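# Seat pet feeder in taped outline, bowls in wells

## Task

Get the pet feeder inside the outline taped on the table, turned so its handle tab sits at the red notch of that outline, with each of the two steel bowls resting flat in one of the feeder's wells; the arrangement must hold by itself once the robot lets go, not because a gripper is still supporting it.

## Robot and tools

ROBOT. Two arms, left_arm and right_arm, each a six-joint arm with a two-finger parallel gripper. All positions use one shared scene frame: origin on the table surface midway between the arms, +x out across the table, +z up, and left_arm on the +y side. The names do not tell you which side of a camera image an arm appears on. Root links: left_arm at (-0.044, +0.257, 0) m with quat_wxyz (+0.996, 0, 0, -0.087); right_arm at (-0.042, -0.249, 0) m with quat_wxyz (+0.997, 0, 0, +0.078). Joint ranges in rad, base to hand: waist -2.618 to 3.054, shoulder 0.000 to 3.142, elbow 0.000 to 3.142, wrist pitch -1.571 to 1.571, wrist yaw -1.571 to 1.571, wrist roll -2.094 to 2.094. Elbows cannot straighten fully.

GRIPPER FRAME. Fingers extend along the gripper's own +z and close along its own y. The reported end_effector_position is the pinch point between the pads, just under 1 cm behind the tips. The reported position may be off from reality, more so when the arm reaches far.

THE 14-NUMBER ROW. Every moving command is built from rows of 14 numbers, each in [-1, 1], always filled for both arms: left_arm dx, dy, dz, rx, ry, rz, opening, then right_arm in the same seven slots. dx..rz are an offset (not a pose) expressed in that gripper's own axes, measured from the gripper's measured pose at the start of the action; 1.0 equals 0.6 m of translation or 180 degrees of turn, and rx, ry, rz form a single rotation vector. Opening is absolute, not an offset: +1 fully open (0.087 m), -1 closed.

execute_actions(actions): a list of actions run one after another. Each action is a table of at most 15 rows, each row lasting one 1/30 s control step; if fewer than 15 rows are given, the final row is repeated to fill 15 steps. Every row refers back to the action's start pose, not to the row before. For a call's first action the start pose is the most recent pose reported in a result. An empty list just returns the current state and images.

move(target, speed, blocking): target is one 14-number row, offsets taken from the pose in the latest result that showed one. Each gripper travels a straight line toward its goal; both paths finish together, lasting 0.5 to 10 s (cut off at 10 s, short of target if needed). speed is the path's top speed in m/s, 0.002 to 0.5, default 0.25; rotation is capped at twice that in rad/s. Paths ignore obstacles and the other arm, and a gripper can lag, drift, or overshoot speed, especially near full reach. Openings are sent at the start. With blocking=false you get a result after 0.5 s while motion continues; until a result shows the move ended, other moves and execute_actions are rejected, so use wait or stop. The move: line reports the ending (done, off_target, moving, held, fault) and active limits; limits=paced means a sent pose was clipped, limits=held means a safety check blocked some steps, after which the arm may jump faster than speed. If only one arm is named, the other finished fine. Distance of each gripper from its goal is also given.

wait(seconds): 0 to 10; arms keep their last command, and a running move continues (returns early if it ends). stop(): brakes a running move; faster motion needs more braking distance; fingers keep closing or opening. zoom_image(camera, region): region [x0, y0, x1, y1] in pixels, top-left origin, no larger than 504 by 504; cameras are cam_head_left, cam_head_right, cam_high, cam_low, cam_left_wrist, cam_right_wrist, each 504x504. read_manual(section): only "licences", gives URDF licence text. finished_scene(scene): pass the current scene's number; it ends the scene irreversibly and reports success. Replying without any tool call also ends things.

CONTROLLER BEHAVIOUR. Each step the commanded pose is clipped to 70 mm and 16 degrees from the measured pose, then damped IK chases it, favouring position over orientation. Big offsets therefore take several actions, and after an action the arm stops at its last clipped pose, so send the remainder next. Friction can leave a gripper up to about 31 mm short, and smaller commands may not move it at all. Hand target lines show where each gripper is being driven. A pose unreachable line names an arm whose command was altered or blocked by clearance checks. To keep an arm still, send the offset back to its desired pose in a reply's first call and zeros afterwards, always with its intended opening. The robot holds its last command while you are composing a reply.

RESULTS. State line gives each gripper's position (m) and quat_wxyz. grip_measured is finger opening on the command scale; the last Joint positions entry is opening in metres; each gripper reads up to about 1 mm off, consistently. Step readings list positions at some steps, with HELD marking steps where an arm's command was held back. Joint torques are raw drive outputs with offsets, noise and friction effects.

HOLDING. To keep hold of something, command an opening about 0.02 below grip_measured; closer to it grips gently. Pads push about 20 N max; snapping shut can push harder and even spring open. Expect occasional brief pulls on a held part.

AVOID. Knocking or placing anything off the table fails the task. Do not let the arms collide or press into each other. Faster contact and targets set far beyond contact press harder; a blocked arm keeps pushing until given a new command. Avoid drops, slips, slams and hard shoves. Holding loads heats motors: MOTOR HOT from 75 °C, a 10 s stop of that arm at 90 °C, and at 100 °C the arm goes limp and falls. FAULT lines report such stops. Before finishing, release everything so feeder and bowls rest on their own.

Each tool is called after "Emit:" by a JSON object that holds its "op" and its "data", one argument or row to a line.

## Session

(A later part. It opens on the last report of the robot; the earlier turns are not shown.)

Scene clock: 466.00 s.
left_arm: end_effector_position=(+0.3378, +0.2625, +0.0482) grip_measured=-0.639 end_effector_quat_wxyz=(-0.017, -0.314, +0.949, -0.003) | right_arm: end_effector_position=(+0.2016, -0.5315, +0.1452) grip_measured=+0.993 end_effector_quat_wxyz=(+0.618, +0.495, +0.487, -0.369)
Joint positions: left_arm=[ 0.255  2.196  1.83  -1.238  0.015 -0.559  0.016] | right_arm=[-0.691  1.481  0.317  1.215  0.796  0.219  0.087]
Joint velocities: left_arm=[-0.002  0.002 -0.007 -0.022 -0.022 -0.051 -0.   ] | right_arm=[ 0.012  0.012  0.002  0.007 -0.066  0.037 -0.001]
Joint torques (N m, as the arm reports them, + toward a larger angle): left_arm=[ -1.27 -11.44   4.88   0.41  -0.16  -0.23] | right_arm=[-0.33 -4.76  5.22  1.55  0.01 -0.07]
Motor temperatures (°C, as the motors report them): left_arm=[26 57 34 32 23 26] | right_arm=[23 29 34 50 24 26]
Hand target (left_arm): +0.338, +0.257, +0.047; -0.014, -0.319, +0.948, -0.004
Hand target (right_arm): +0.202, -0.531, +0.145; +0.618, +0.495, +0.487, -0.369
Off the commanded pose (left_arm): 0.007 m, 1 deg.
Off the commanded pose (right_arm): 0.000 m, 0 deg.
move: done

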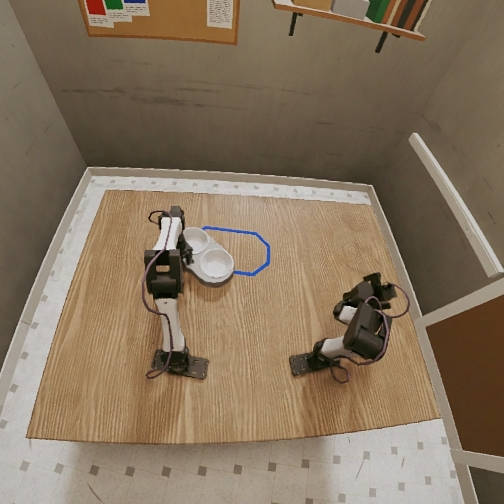

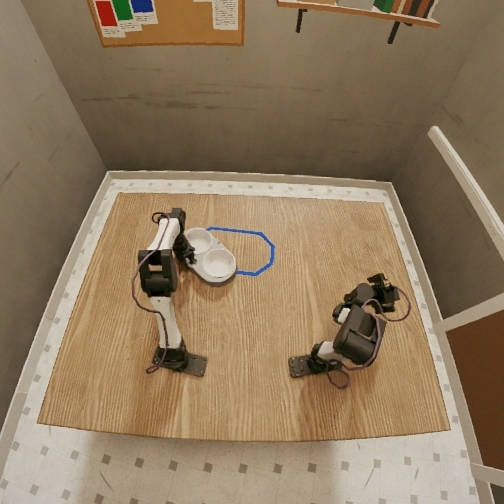

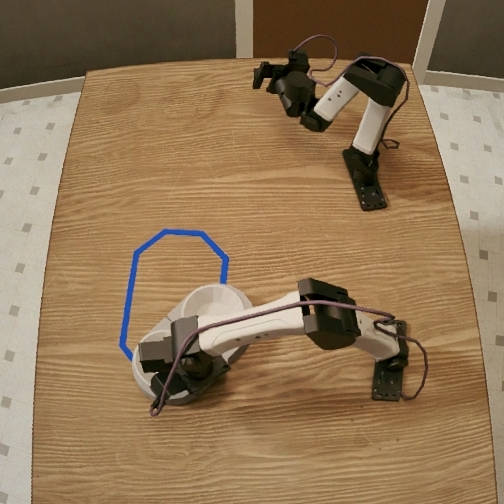

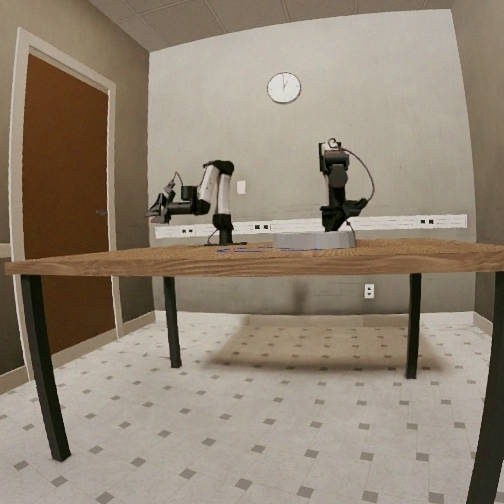

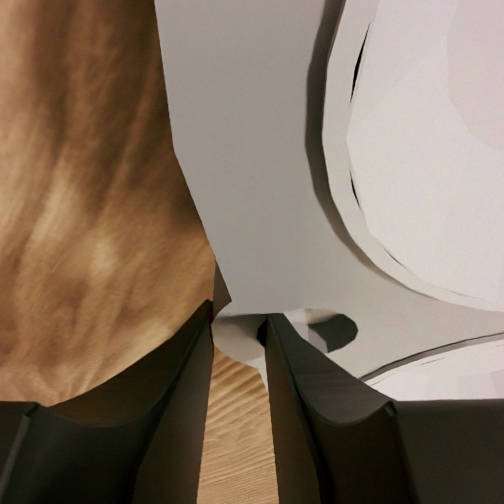

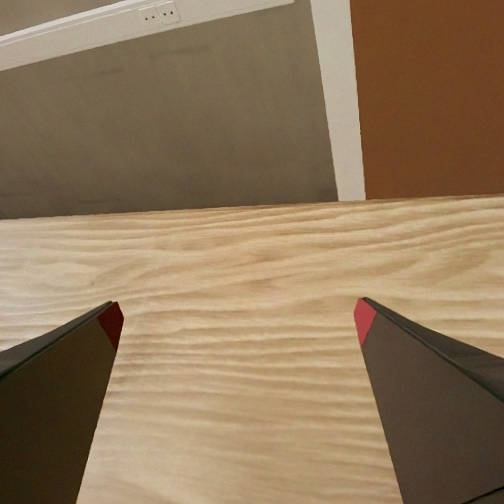

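Emit:
{"op": "move", "data": {
  "target": [0.1422,-0.2255,0.0037,0.0078,0.001,-0.2296,-0.67,0,0,0,0,0,0,1],
  "speed": 0.09
}}

Scene clock: 480.03 s.
left_arm: end_effector_position=(+0.3501, +0.1099, +0.0483) grip_measured=-0.639 end_effector_quat_wxyz=(+0.013, +0.627, -0.779, +0.008) | right_arm: end_effector_position=(+0.2016, -0.5315, +0.1452) grip_measured=+0.993 end_effector_quat_wxyz=(+0.618, +0.495, +0.487, -0.369)
Joint positions: left_arm=[-0.069  2.167  1.786 -1.193  0.031 -1.599  0.016] | right_arm=[-0.691  1.481  0.317  1.215  0.796  0.219  0.087]
Joint velocities: left_arm=[-0.002  0.007  0.012  0.007 -0.066 -0.051 -0.002] | right_arm=[-0.012 -0.002 -0.017 -0.007 -0.051 -0.007  0.001]
Joint torques (N m, as the arm reports them, + toward a larger angle): left_arm=[ -1.28 -10.75   5.44   0.3   -0.17  -0.21] | right_arm=[-0.26 -4.81  5.16  1.55 -0.03 -0.08]
Motor temperatures (°C, as the motors report them): left_arm=[26 58 34 32 23 26] | right_arm=[23 29 34 50 24 26]
Hand target (left_arm): +0.347, +0.105, +0.047; -0.016, -0.629, +0.777, -0.007
Hand target (right_arm): +0.202, -0.531, +0.145; +0.618, +0.495, +0.487, -0.369
Off the commanded pose (left_arm): 0.007 m, 0 deg.
Off the commanded pose (right_arm): 0.000 m, 0 deg.
move: done

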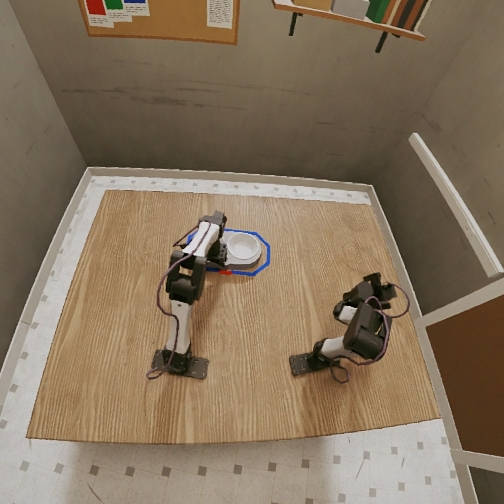

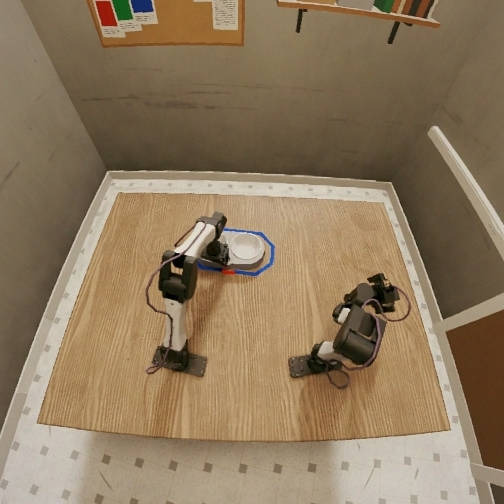

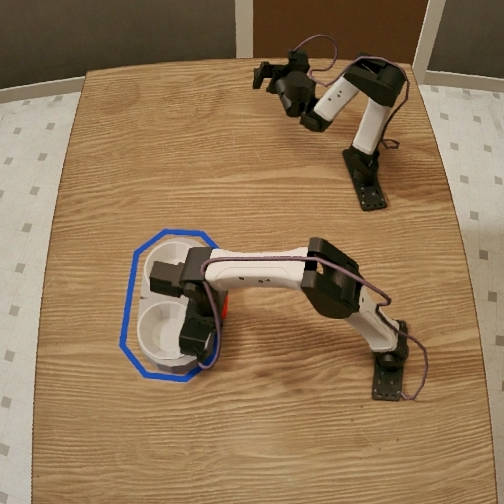

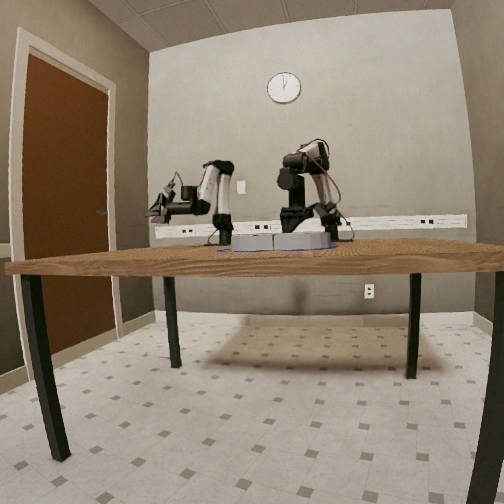

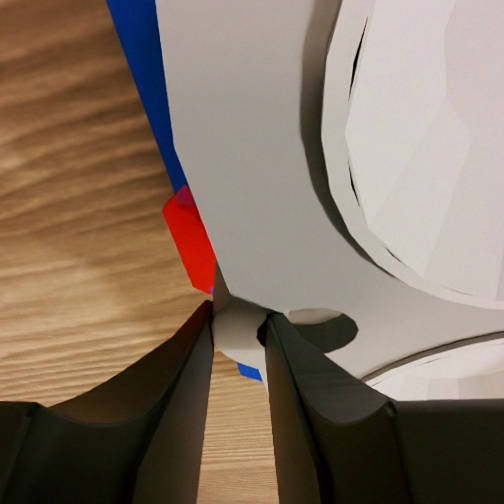

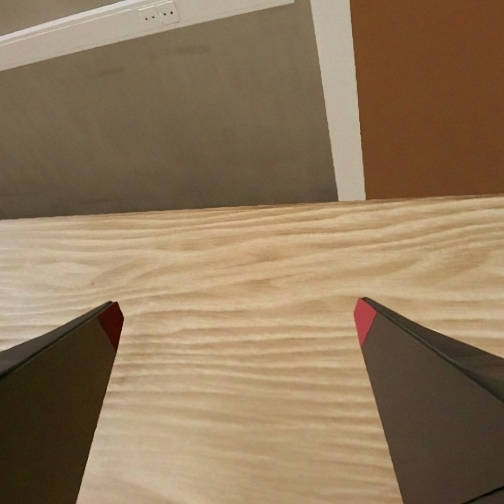

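The feeder is almost inside the outline. Zooming in to check how it lines up.

Emit:
{"op": "zoom_image", "data": {
  "camera": "cam_high",
  "region": [90, 210, 270, 400]
}}

Emit:
{"op": "zoom_image", "data": {
  "camera": "cam_head_right",
  "region": [170, 200, 300, 300]
}}

Region (90, 210, 270, 400) of cam_high's 504x504 image, scaled by 2.653, with more detail than that image has; it fills the left 477 columns of this view, and the rest is white.

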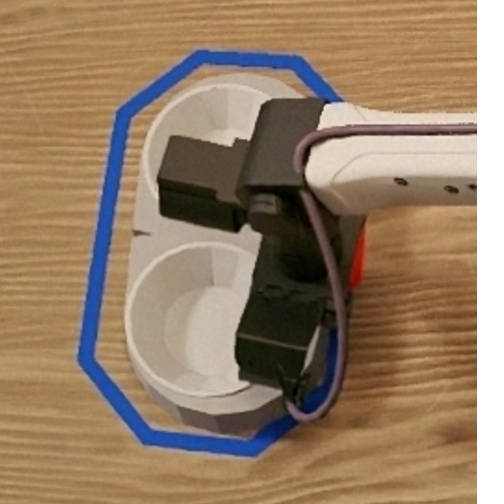

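Region (170, 200, 300, 300) of cam_head_right's 504x504 image, scaled by 3.877, with more detail than that image has; it fills the top 388 rows of this view, and the rest is white.

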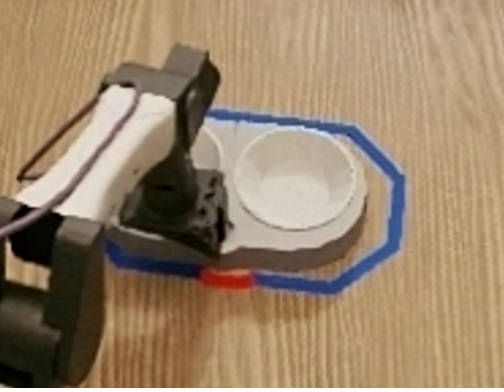

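Emit:
{"op": "move", "data": {
  "target": [0.0335,-0.0023,0.001,0,0,0.0167,-0.67,0,0,0,0,0,0,1],
  "speed": 0.03
}}

Scene clock: 537.77 s.
left_arm: end_effector_position=(+0.3475, +0.0961, +0.0488) grip_measured=-0.639 end_effector_quat_wxyz=(+0.011, +0.614, -0.789, +0.009) | right_arm: end_effector_position=(+0.2016, -0.5315, +0.1452) grip_measured=+0.993 end_effector_quat_wxyz=(+0.618, +0.495, +0.487, -0.369)
Joint positions: left_arm=[-0.104  2.171  1.795 -1.192  0.028 -1.6    0.016] | right_arm=[-0.691  1.481  0.317  1.215  0.796  0.219  0.087]
Joint velocities: left_arm=[-0.002  0.012  0.027 -0.051  0.007 -0.051 -0.002] | right_arm=[ 0.002  0.002 -0.007  0.037  0.022  0.037  0.   ]
Joint torques (N m, as the arm reports them, + toward a larger angle): left_arm=[-1.39 -9.53  7.8   0.16 -0.18  0.04] | right_arm=[-0.37 -4.79  5.31  1.56 -0.01 -0.1 ]
Motor temperatures (°C, as the motors report them): left_arm=[26 58 34 31 23 26] | right_arm=[23 29 34 50 24 26]
Hand target (left_arm): +0.347, +0.090, +0.048; -0.013, -0.606, +0.795, -0.008
Hand target (right_arm): +0.202, -0.531, +0.145; +0.618, +0.495, +0.487, -0.369
Off the commanded pose (left_arm): 0.006 m, 1 deg.
Off the commanded pose (right_arm): 0.000 m, 0 deg.
move: done

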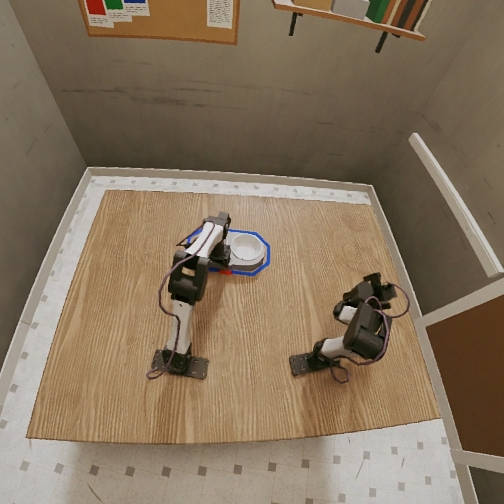

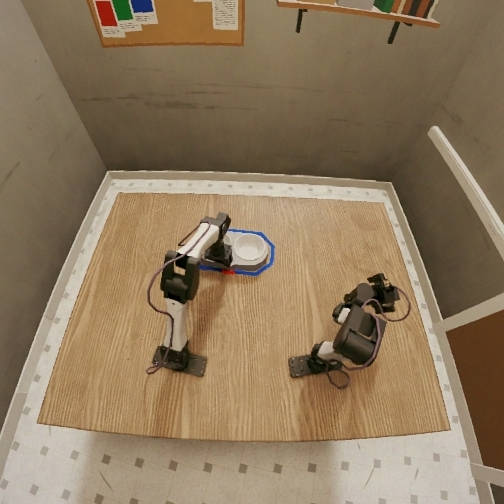

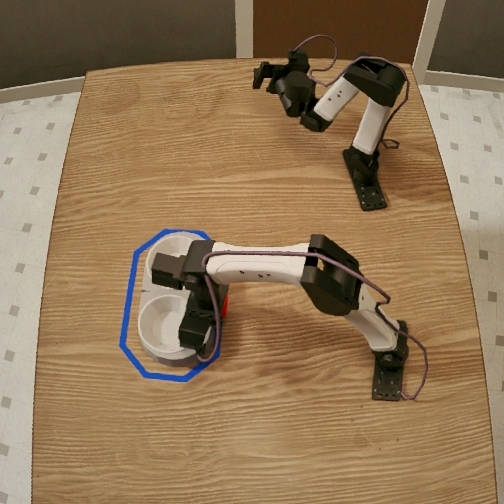

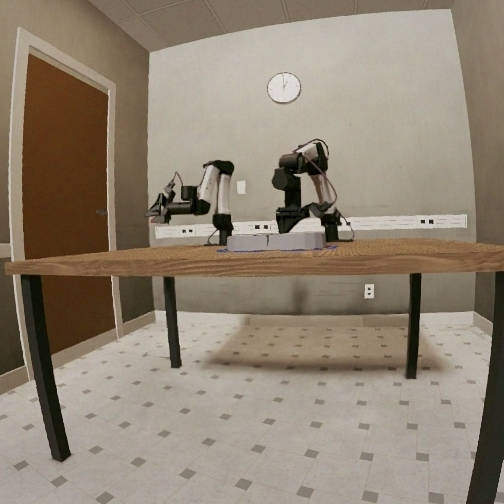

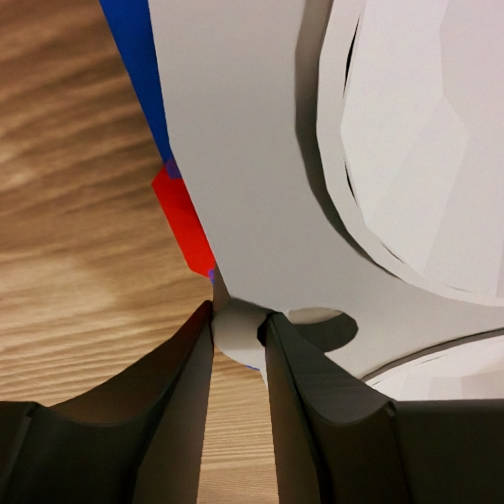

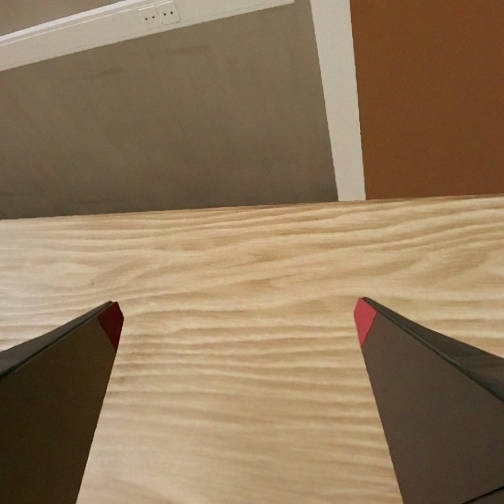

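Emit:
{"op": "execute_actions", "data": {
  "actions": [
    [[0,0,0,0,0,0,-0.58,0,0,0,0,0,0,1],[0,0,0,0,0,0,-0.52,0,0,0,0,0,0,1],[0,0,0,0,0,0,-0.46,0,0,0,0,0,0,1],[0,0,0,0,0,0,-0.40,0,0,0,0,0,0,1],[0,0,0,0,0,0,-0.35,0,0,0,0,0,0,1],[0,0,0,0,0,0,-0.30,0,0,0,0,0,0,1]]
  ]
}}

Emit:
{"op": "move", "data": {
  "target": [0,0,-0.12,0,0,0,-0.30,0,0,0,0,0,0,1],
  "speed": 0.15
}}

Scene clock: 546.73 s.
left_arm: end_effector_position=(+0.3470, +0.0961, +0.0489) grip_measured=-0.300 end_effector_quat_wxyz=(+0.012, +0.614, -0.789, +0.009) | right_arm: end_effector_position=(+0.2016, -0.5315, +0.1452) grip_measured=+0.993 end_effector_quat_wxyz=(+0.618, +0.495, +0.487, -0.369)
Joint positions: left_arm=[-0.104  2.171  1.795 -1.194  0.029 -1.6    0.031] | right_arm=[-0.691  1.481  0.317  1.215  0.796  0.219  0.087]
Joint velocities: left_arm=[ 0.002 -0.002  0.007  0.007  0.007 -0.007 -0.001] | right_arm=[-0.002 -0.002 -0.007  0.037 -0.081  0.051 -0.   ]
Joint torques (N m, as the arm reports them, + toward a larger angle): left_arm=[ -0.28 -10.48   6.35   0.27  -0.2   -0.03] | right_arm=[-0.2  -4.59  5.37  1.53 -0.03 -0.11]
Motor temperatures (°C, as the motors report them): left_arm=[26 57 35 30 23 26] | right_arm=[23 29 34 51 24 26]
Hand target (left_arm): +0.347, +0.096, +0.049; -0.011, -0.614, +0.789, -0.009
Hand target (right_arm): +0.202, -0.531, +0.145; +0.618, +0.495, +0.487, -0.369
Off the commanded pose (left_arm): 0.000 m, 0 deg.
Off the commanded pose (right_arm): 0.000 m, 0 deg.
Step readings (end_effector_position):
0: left_arm (+0.3475, +0.0961, +0.0488) | right_arm (+0.2016, -0.5315, +0.1452)
1: left_arm (+0.3476, +0.0961, +0.0488) | right_arm (+0.2016, -0.5315, +0.1452)
2: left_arm (+0.3476, +0.0960, +0.0489) | right_arm (+0.2016, -0.5315, +0.1452)
4: left_arm (+0.3472, +0.0961, +0.0489) | right_arm (+0.2016, -0.5315, +0.1452)
8: left_arm (+0.3470, +0.0961, +0.0489) | right_arm (+0.2016, -0.5315, +0.1452)
15: end_effector_position above

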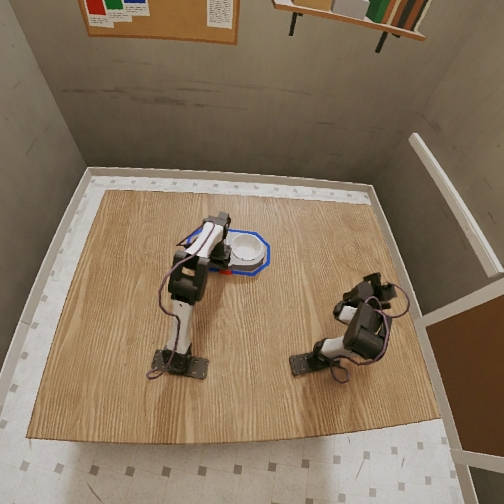

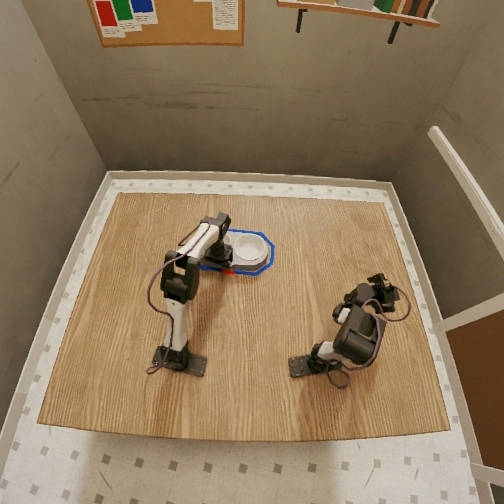

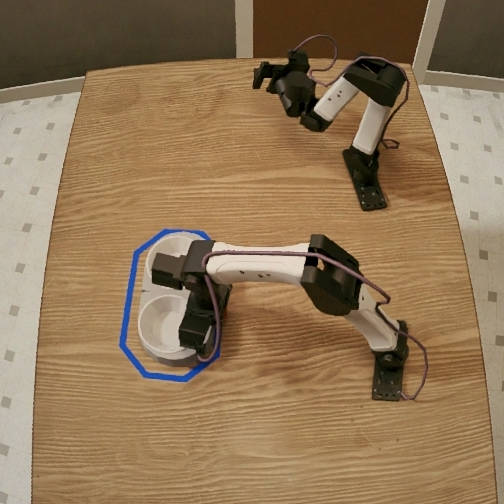

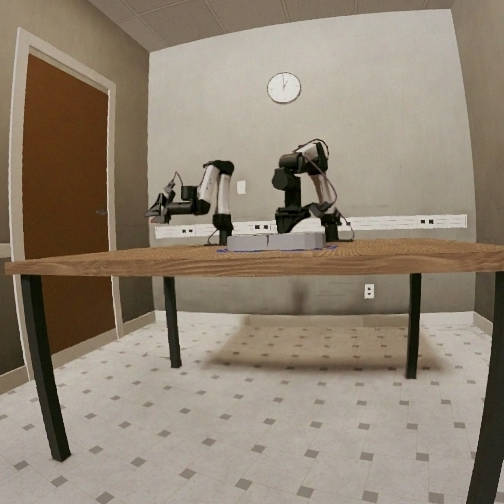

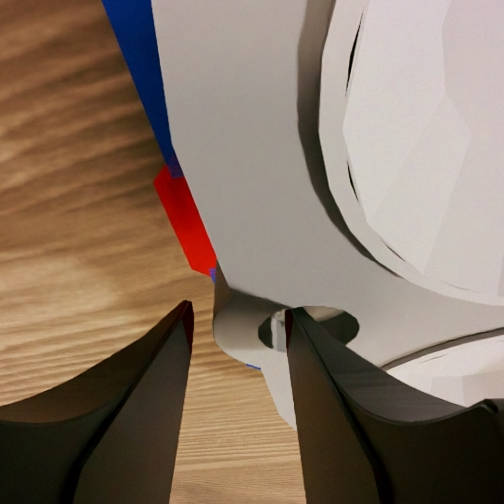

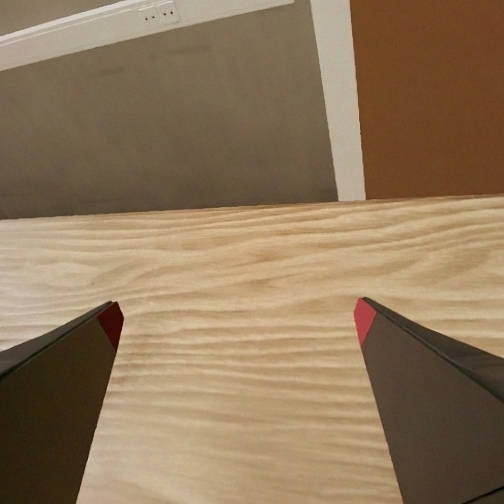

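Scene clock: 547.87 s.
left_arm: end_effector_position=(+0.3461, +0.0964, +0.1157) grip_measured=-0.300 end_effector_quat_wxyz=(+0.013, +0.614, -0.789, +0.007) | right_arm: end_effector_position=(+0.2016, -0.5315, +0.1452) grip_measured=+0.993 end_effector_quat_wxyz=(+0.618, +0.495, +0.487, -0.369)
Joint positions: left_arm=[-0.104  2.171  2.061 -1.465  0.029 -1.6    0.031] | right_arm=[-0.691  1.481  0.317  1.215  0.796  0.219  0.087]
Joint velocities: left_arm=[ 0.002  0.022  0.002 -0.007 -0.007  0.007  0.   ] | right_arm=[-0.002  0.002  0.002  0.022  0.022  0.037  0.   ]
Joint torques (N m, as the arm reports them, + toward a larger angle): left_arm=[ -0.03 -10.71   7.56   0.14  -0.19   0.01] | right_arm=[-0.34 -4.67  5.33  1.59 -0.01 -0.08]
Motor temperatures (°C, as the motors report them): left_arm=[26 57 35 30 23 26] | right_arm=[23 29 34 51 24 26]
Hand target (left_arm): +0.346, +0.098, +0.121; -0.012, -0.614, +0.789, -0.009
Hand target (right_arm): +0.202, -0.531, +0.145; +0.618, +0.495, +0.487, -0.369
Off the commanded pose (left_arm): 0.006 m, 0 deg.
Off the commanded pose (right_arm): 0.000 m, 0 deg.
move: done

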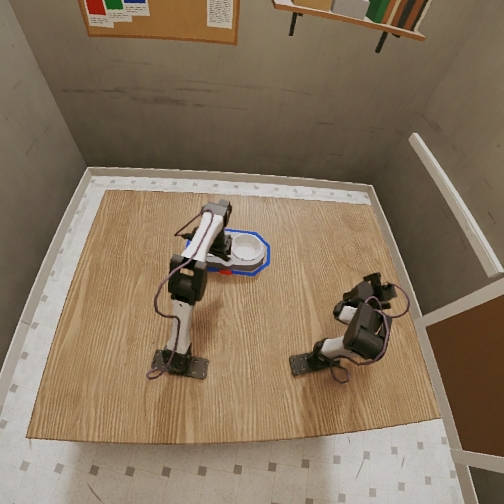

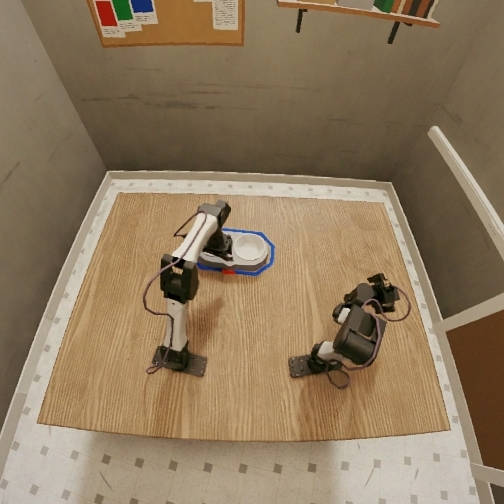

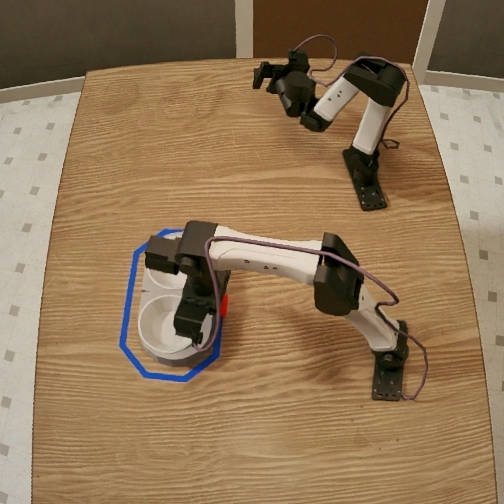

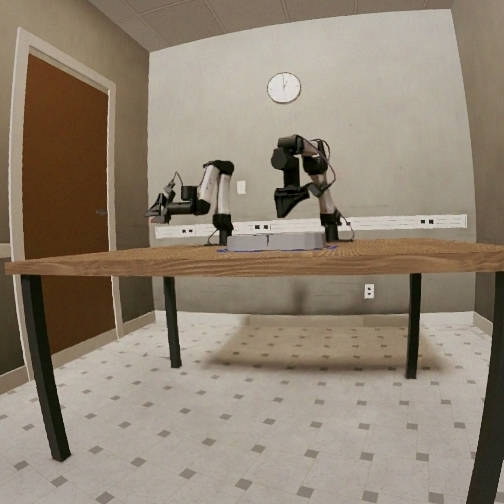

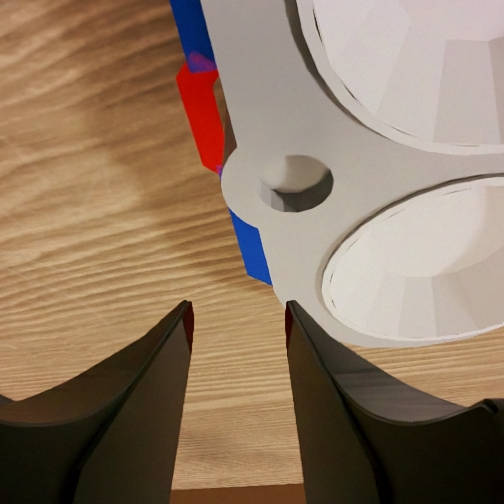

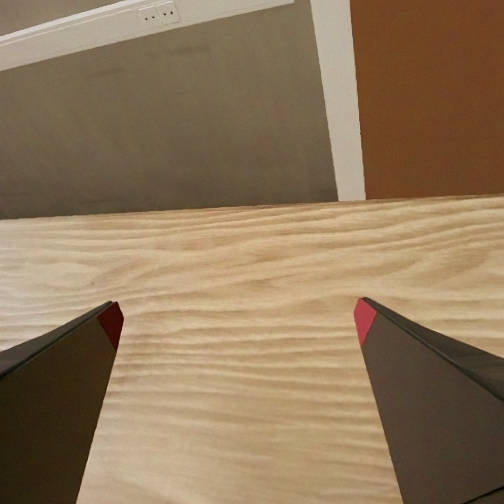

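Emit:
{"op": "move", "data": {
  "target": [-0.119,0.34,-0.035,0,0,0.4,1,0,0,0,0,0,0,1],
  "speed": 0.4
}}

Scene clock: 557.27 s.
left_arm: end_effector_position=(+0.1687, +0.2151, +0.1330) grip_measured=+0.986 end_effector_quat_wxyz=(-0.009, -0.032, +0.999, -0.013) | right_arm: end_effector_position=(+0.2016, -0.5315, +0.1452) grip_measured=+0.993 end_effector_quat_wxyz=(+0.618, +0.495, +0.487, -0.369)
Joint positions: left_arm=[ 0.043  1.529  1.306 -1.362  0.029 -0.195  0.087] | right_arm=[-0.691  1.481  0.317  1.215  0.796  0.219  0.087]
Joint velocities: left_arm=[-0.002 -0.007 -0.007 -0.022 -0.051 -0.007 -0.   ] | right_arm=[ 0.002 -0.002 -0.002  0.037 -0.007  0.007  0.001]
Joint torques (N m, as the arm reports them, + toward a larger angle): left_arm=[ 0.54 -6.44  5.24  0.38 -0.11  0.04] | right_arm=[-0.28 -4.91  5.25  1.54 -0.04 -0.07]
Motor temperatures (°C, as the motors report them): left_arm=[26 57 35 30 23 26] | right_arm=[23 29 34 51 24 26]
Hand target (left_arm): +0.167, +0.218, +0.132; -0.006, -0.033, +0.999, -0.014
Hand target (right_arm): +0.202, -0.531, +0.145; +0.618, +0.495, +0.487, -0.369
Off the commanded pose (left_arm): 0.004 m, 0 deg.
Off the commanded pose (right_arm): 0.000 m, 0 deg.
move: done

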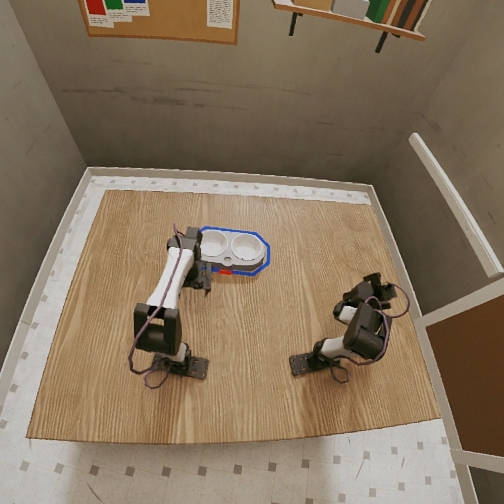

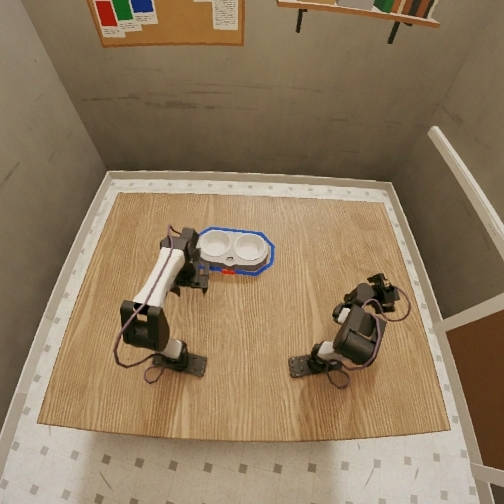

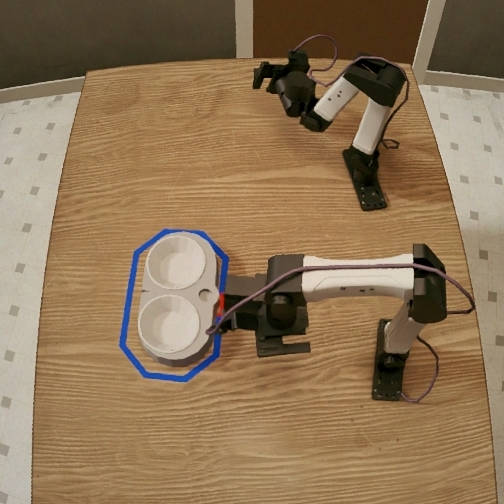

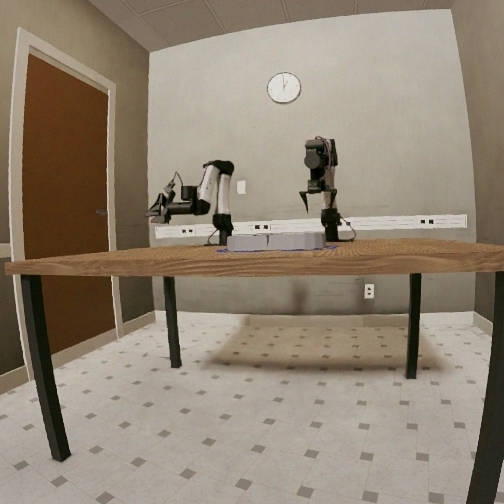

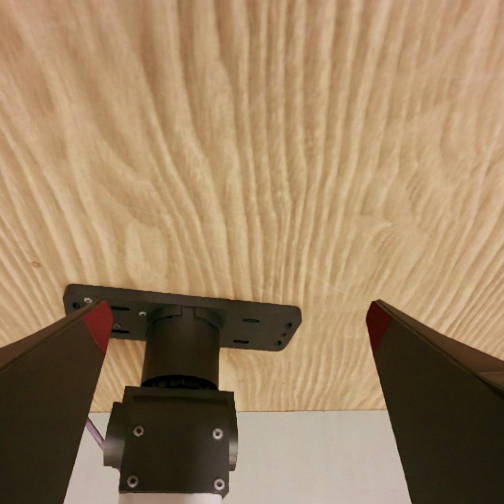

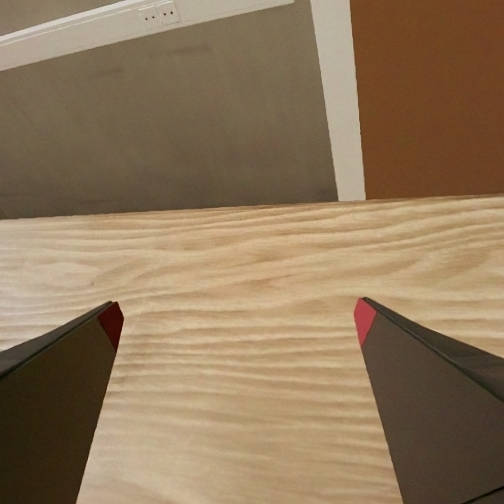

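Emit:
{"op": "zoom_image", "data": {
  "camera": "cam_high",
  "region": [90, 210, 270, 400]
}}

Emit:
{"op": "zoom_image", "data": {
  "camera": "cam_head_right",
  "region": [180, 210, 290, 290]
}}

Region (90, 210, 270, 400) of cam_high's 504x504 image, scaled by 2.653, with more detail than that image has; it fills the left 477 columns of this view, and the rest is white.

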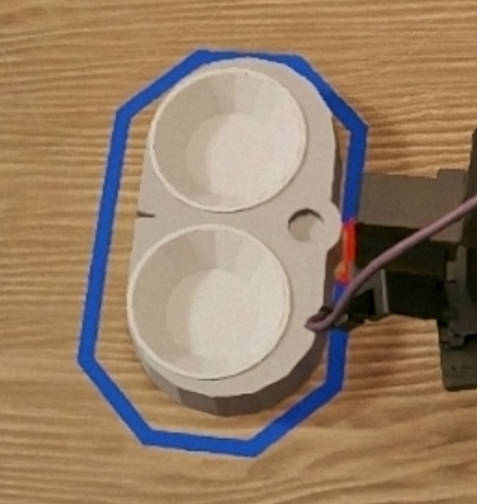

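Region (180, 210, 290, 290) of cam_head_right's 504x504 image, scaled by 4.582, with more detail than that image has; it fills the top 367 rows of this view, and the rest is white.

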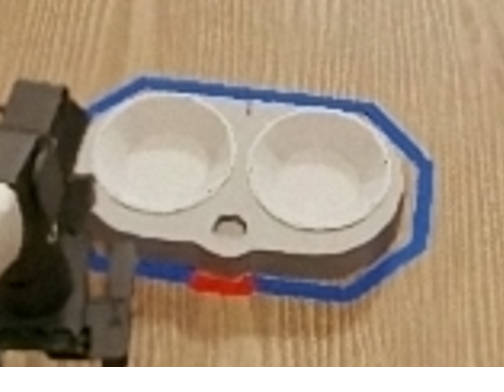

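Emit:
{"op": "move", "data": {
  "target": [-0.2168,-0.2083,0.1695,0.013,-0.2544,0.0543,1,0,0,0,0,0,0,1],
  "speed": 0.25
}}

Scene clock: 612.67 s.
left_arm: end_effector_position=(+0.3073, +0.0956, +0.0385) grip_measured=+0.986 end_effector_quat_wxyz=(+0.383, +0.046, +0.922, -0.032) | right_arm: end_effector_position=(+0.2016, -0.5315, +0.1452) grip_measured=+0.993 end_effector_quat_wxyz=(+0.618, +0.495, +0.487, -0.369)
Joint positions: left_arm=[-0.344  1.612  0.823 -0.032 -0.27  -0.312  0.087] | right_arm=[-0.691  1.481  0.317  1.215  0.796  0.219  0.087]
Joint velocities: left_arm=[ 0.002  0.002 -0.017  0.037  0.051 -0.066  0.   ] | right_arm=[ 0.002  0.002  0.007 -0.051  0.037 -0.037  0.001]
Joint torques (N m, as the arm reports them, + toward a larger angle): left_arm=[-1.05 -5.36  5.55  1.69 -0.37  0.  ] | right_arm=[-0.37 -4.78  5.12  1.52 -0.05 -0.08]
Motor temperatures (°C, as the motors report them): left_arm=[26 49 34 30 23 26] | right_arm=[23 29 35 51 24 26]
Hand target (left_arm): +0.304, +0.096, +0.031; +0.380, +0.052, +0.923, -0.026
Hand target (right_arm): +0.202, -0.531, +0.145; +0.618, +0.495, +0.487, -0.369
Off the commanded pose (left_arm): 0.007 m, 1 deg.
Off the commanded pose (right_arm): 0.000 m, 0 deg.
move: done

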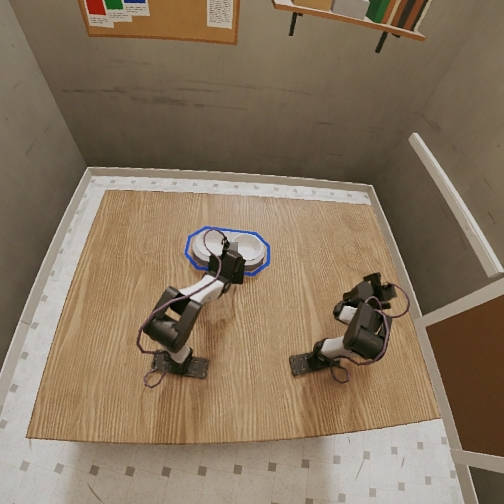

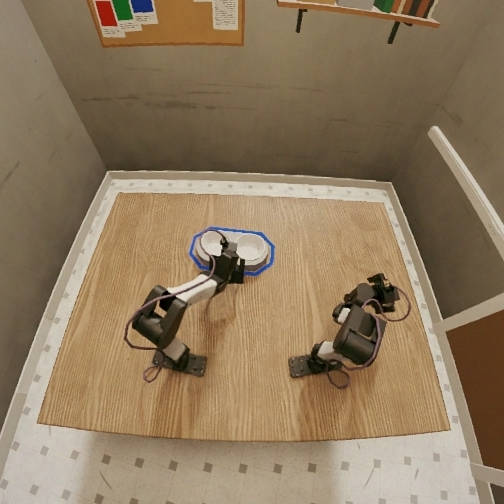

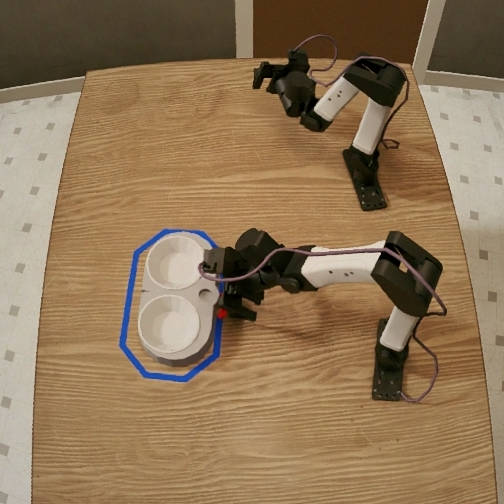

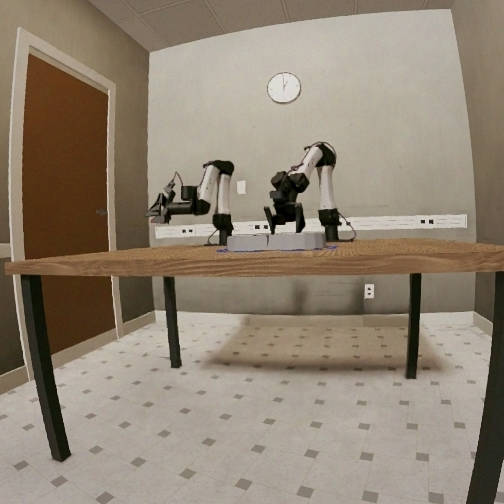

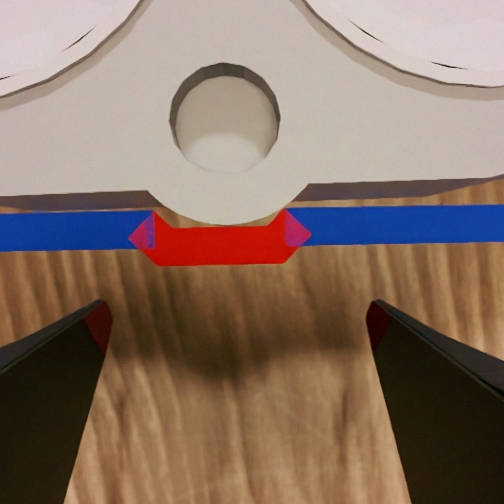

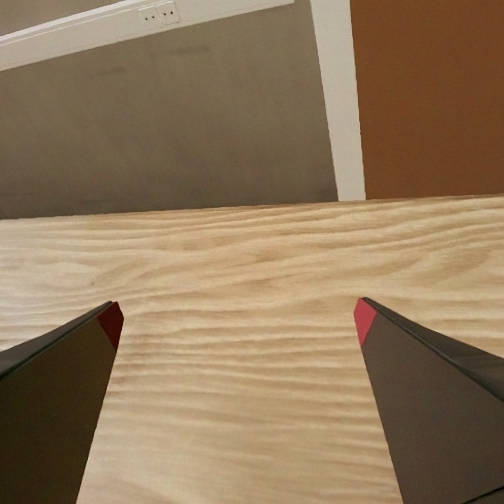

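Emit:
{"op": "execute_actions", "data": {
  "actions": []
}}

Scene clock: 626.37 s.
left_arm: end_effector_position=(+0.3077, +0.0955, +0.0388) grip_measured=+0.986 end_effector_quat_wxyz=(+0.384, +0.046, +0.922, -0.032) | right_arm: end_effector_position=(+0.2016, -0.5315, +0.1452) grip_measured=+0.993 end_effector_quat_wxyz=(+0.618, +0.495, +0.487, -0.369)
Joint positions: left_arm=[-0.344  1.612  0.823 -0.03  -0.271 -0.312  0.087] | right_arm=[-0.691  1.481  0.317  1.215  0.796  0.219  0.087]
Joint velocities: left_arm=[ 0.002  0.017  0.017 -0.022 -0.007 -0.051 -0.002] | right_arm=[ 0.022 -0.002  0.007  0.022  0.007 -0.051 -0.001]
Joint torques (N m, as the arm reports them, + toward a larger angle): left_arm=[-1.05 -5.35  5.56  1.71 -0.36  0.02] | right_arm=[-0.33 -4.84  5.27  1.61 -0.03 -0.09]
Motor temperatures (°C, as the motors report them): left_arm=[26 47 34 33 23 26] | right_arm=[23 29 35 51 24 26]
Hand target (left_arm): +0.305, +0.096, +0.031; +0.380, +0.052, +0.923, -0.026
Hand target (right_arm): +0.202, -0.531, +0.145; +0.618, +0.495, +0.487, -0.369
Off the commanded pose (left_arm): 0.007 m, 1 deg.
Off the commanded pose (right_arm): 0.000 m, 0 deg.

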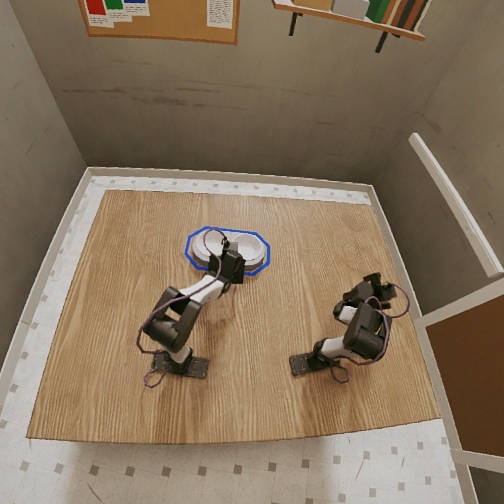

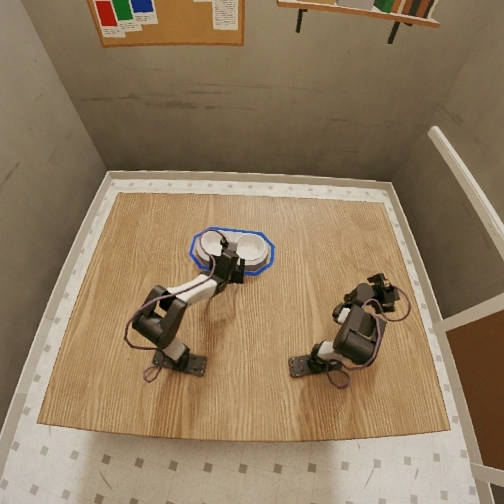

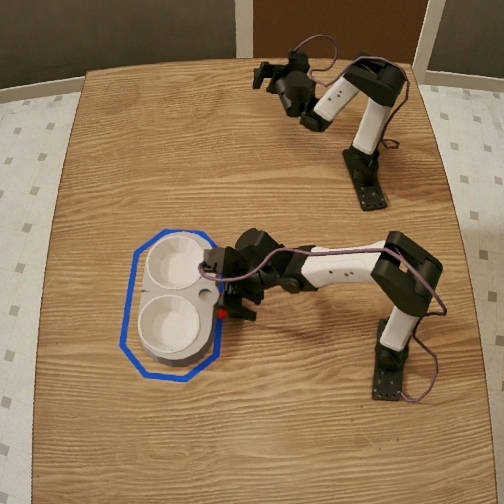

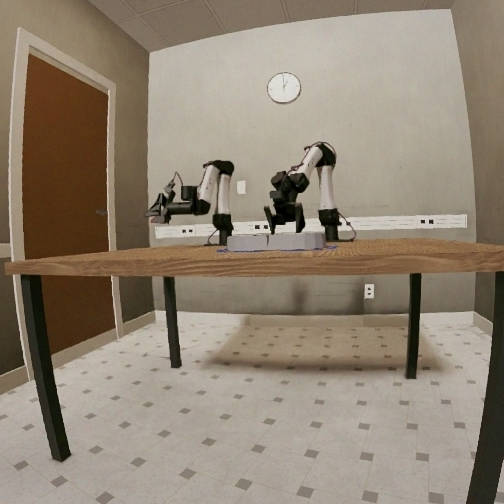

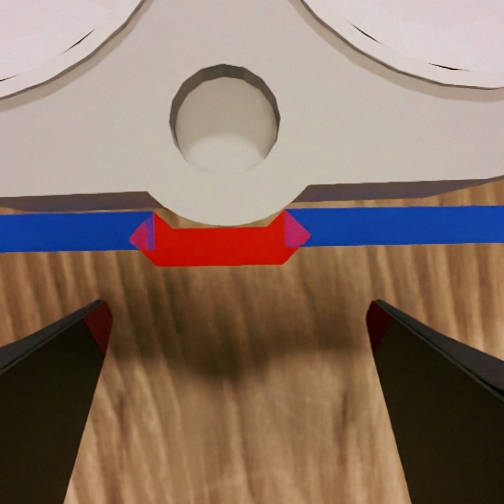

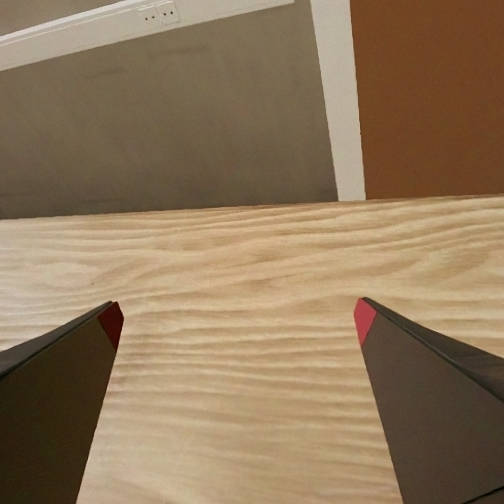

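Emit:
{"op": "zoom_image", "data": {
  "camera": "cam_high",
  "region": [100, 210, 280, 390]
}}

Region (100, 210, 280, 390) of cam_high's 504x504 image, scaled by 2.800, with more detail than that image has.

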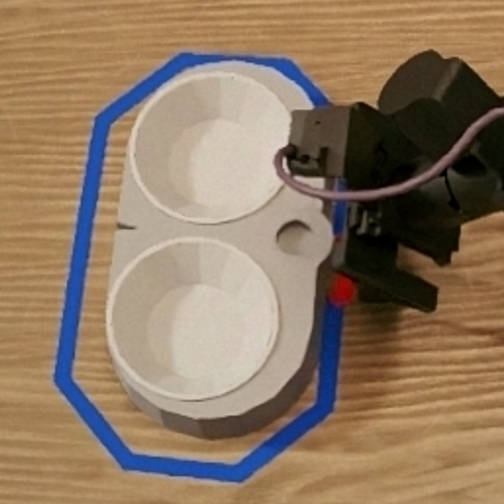

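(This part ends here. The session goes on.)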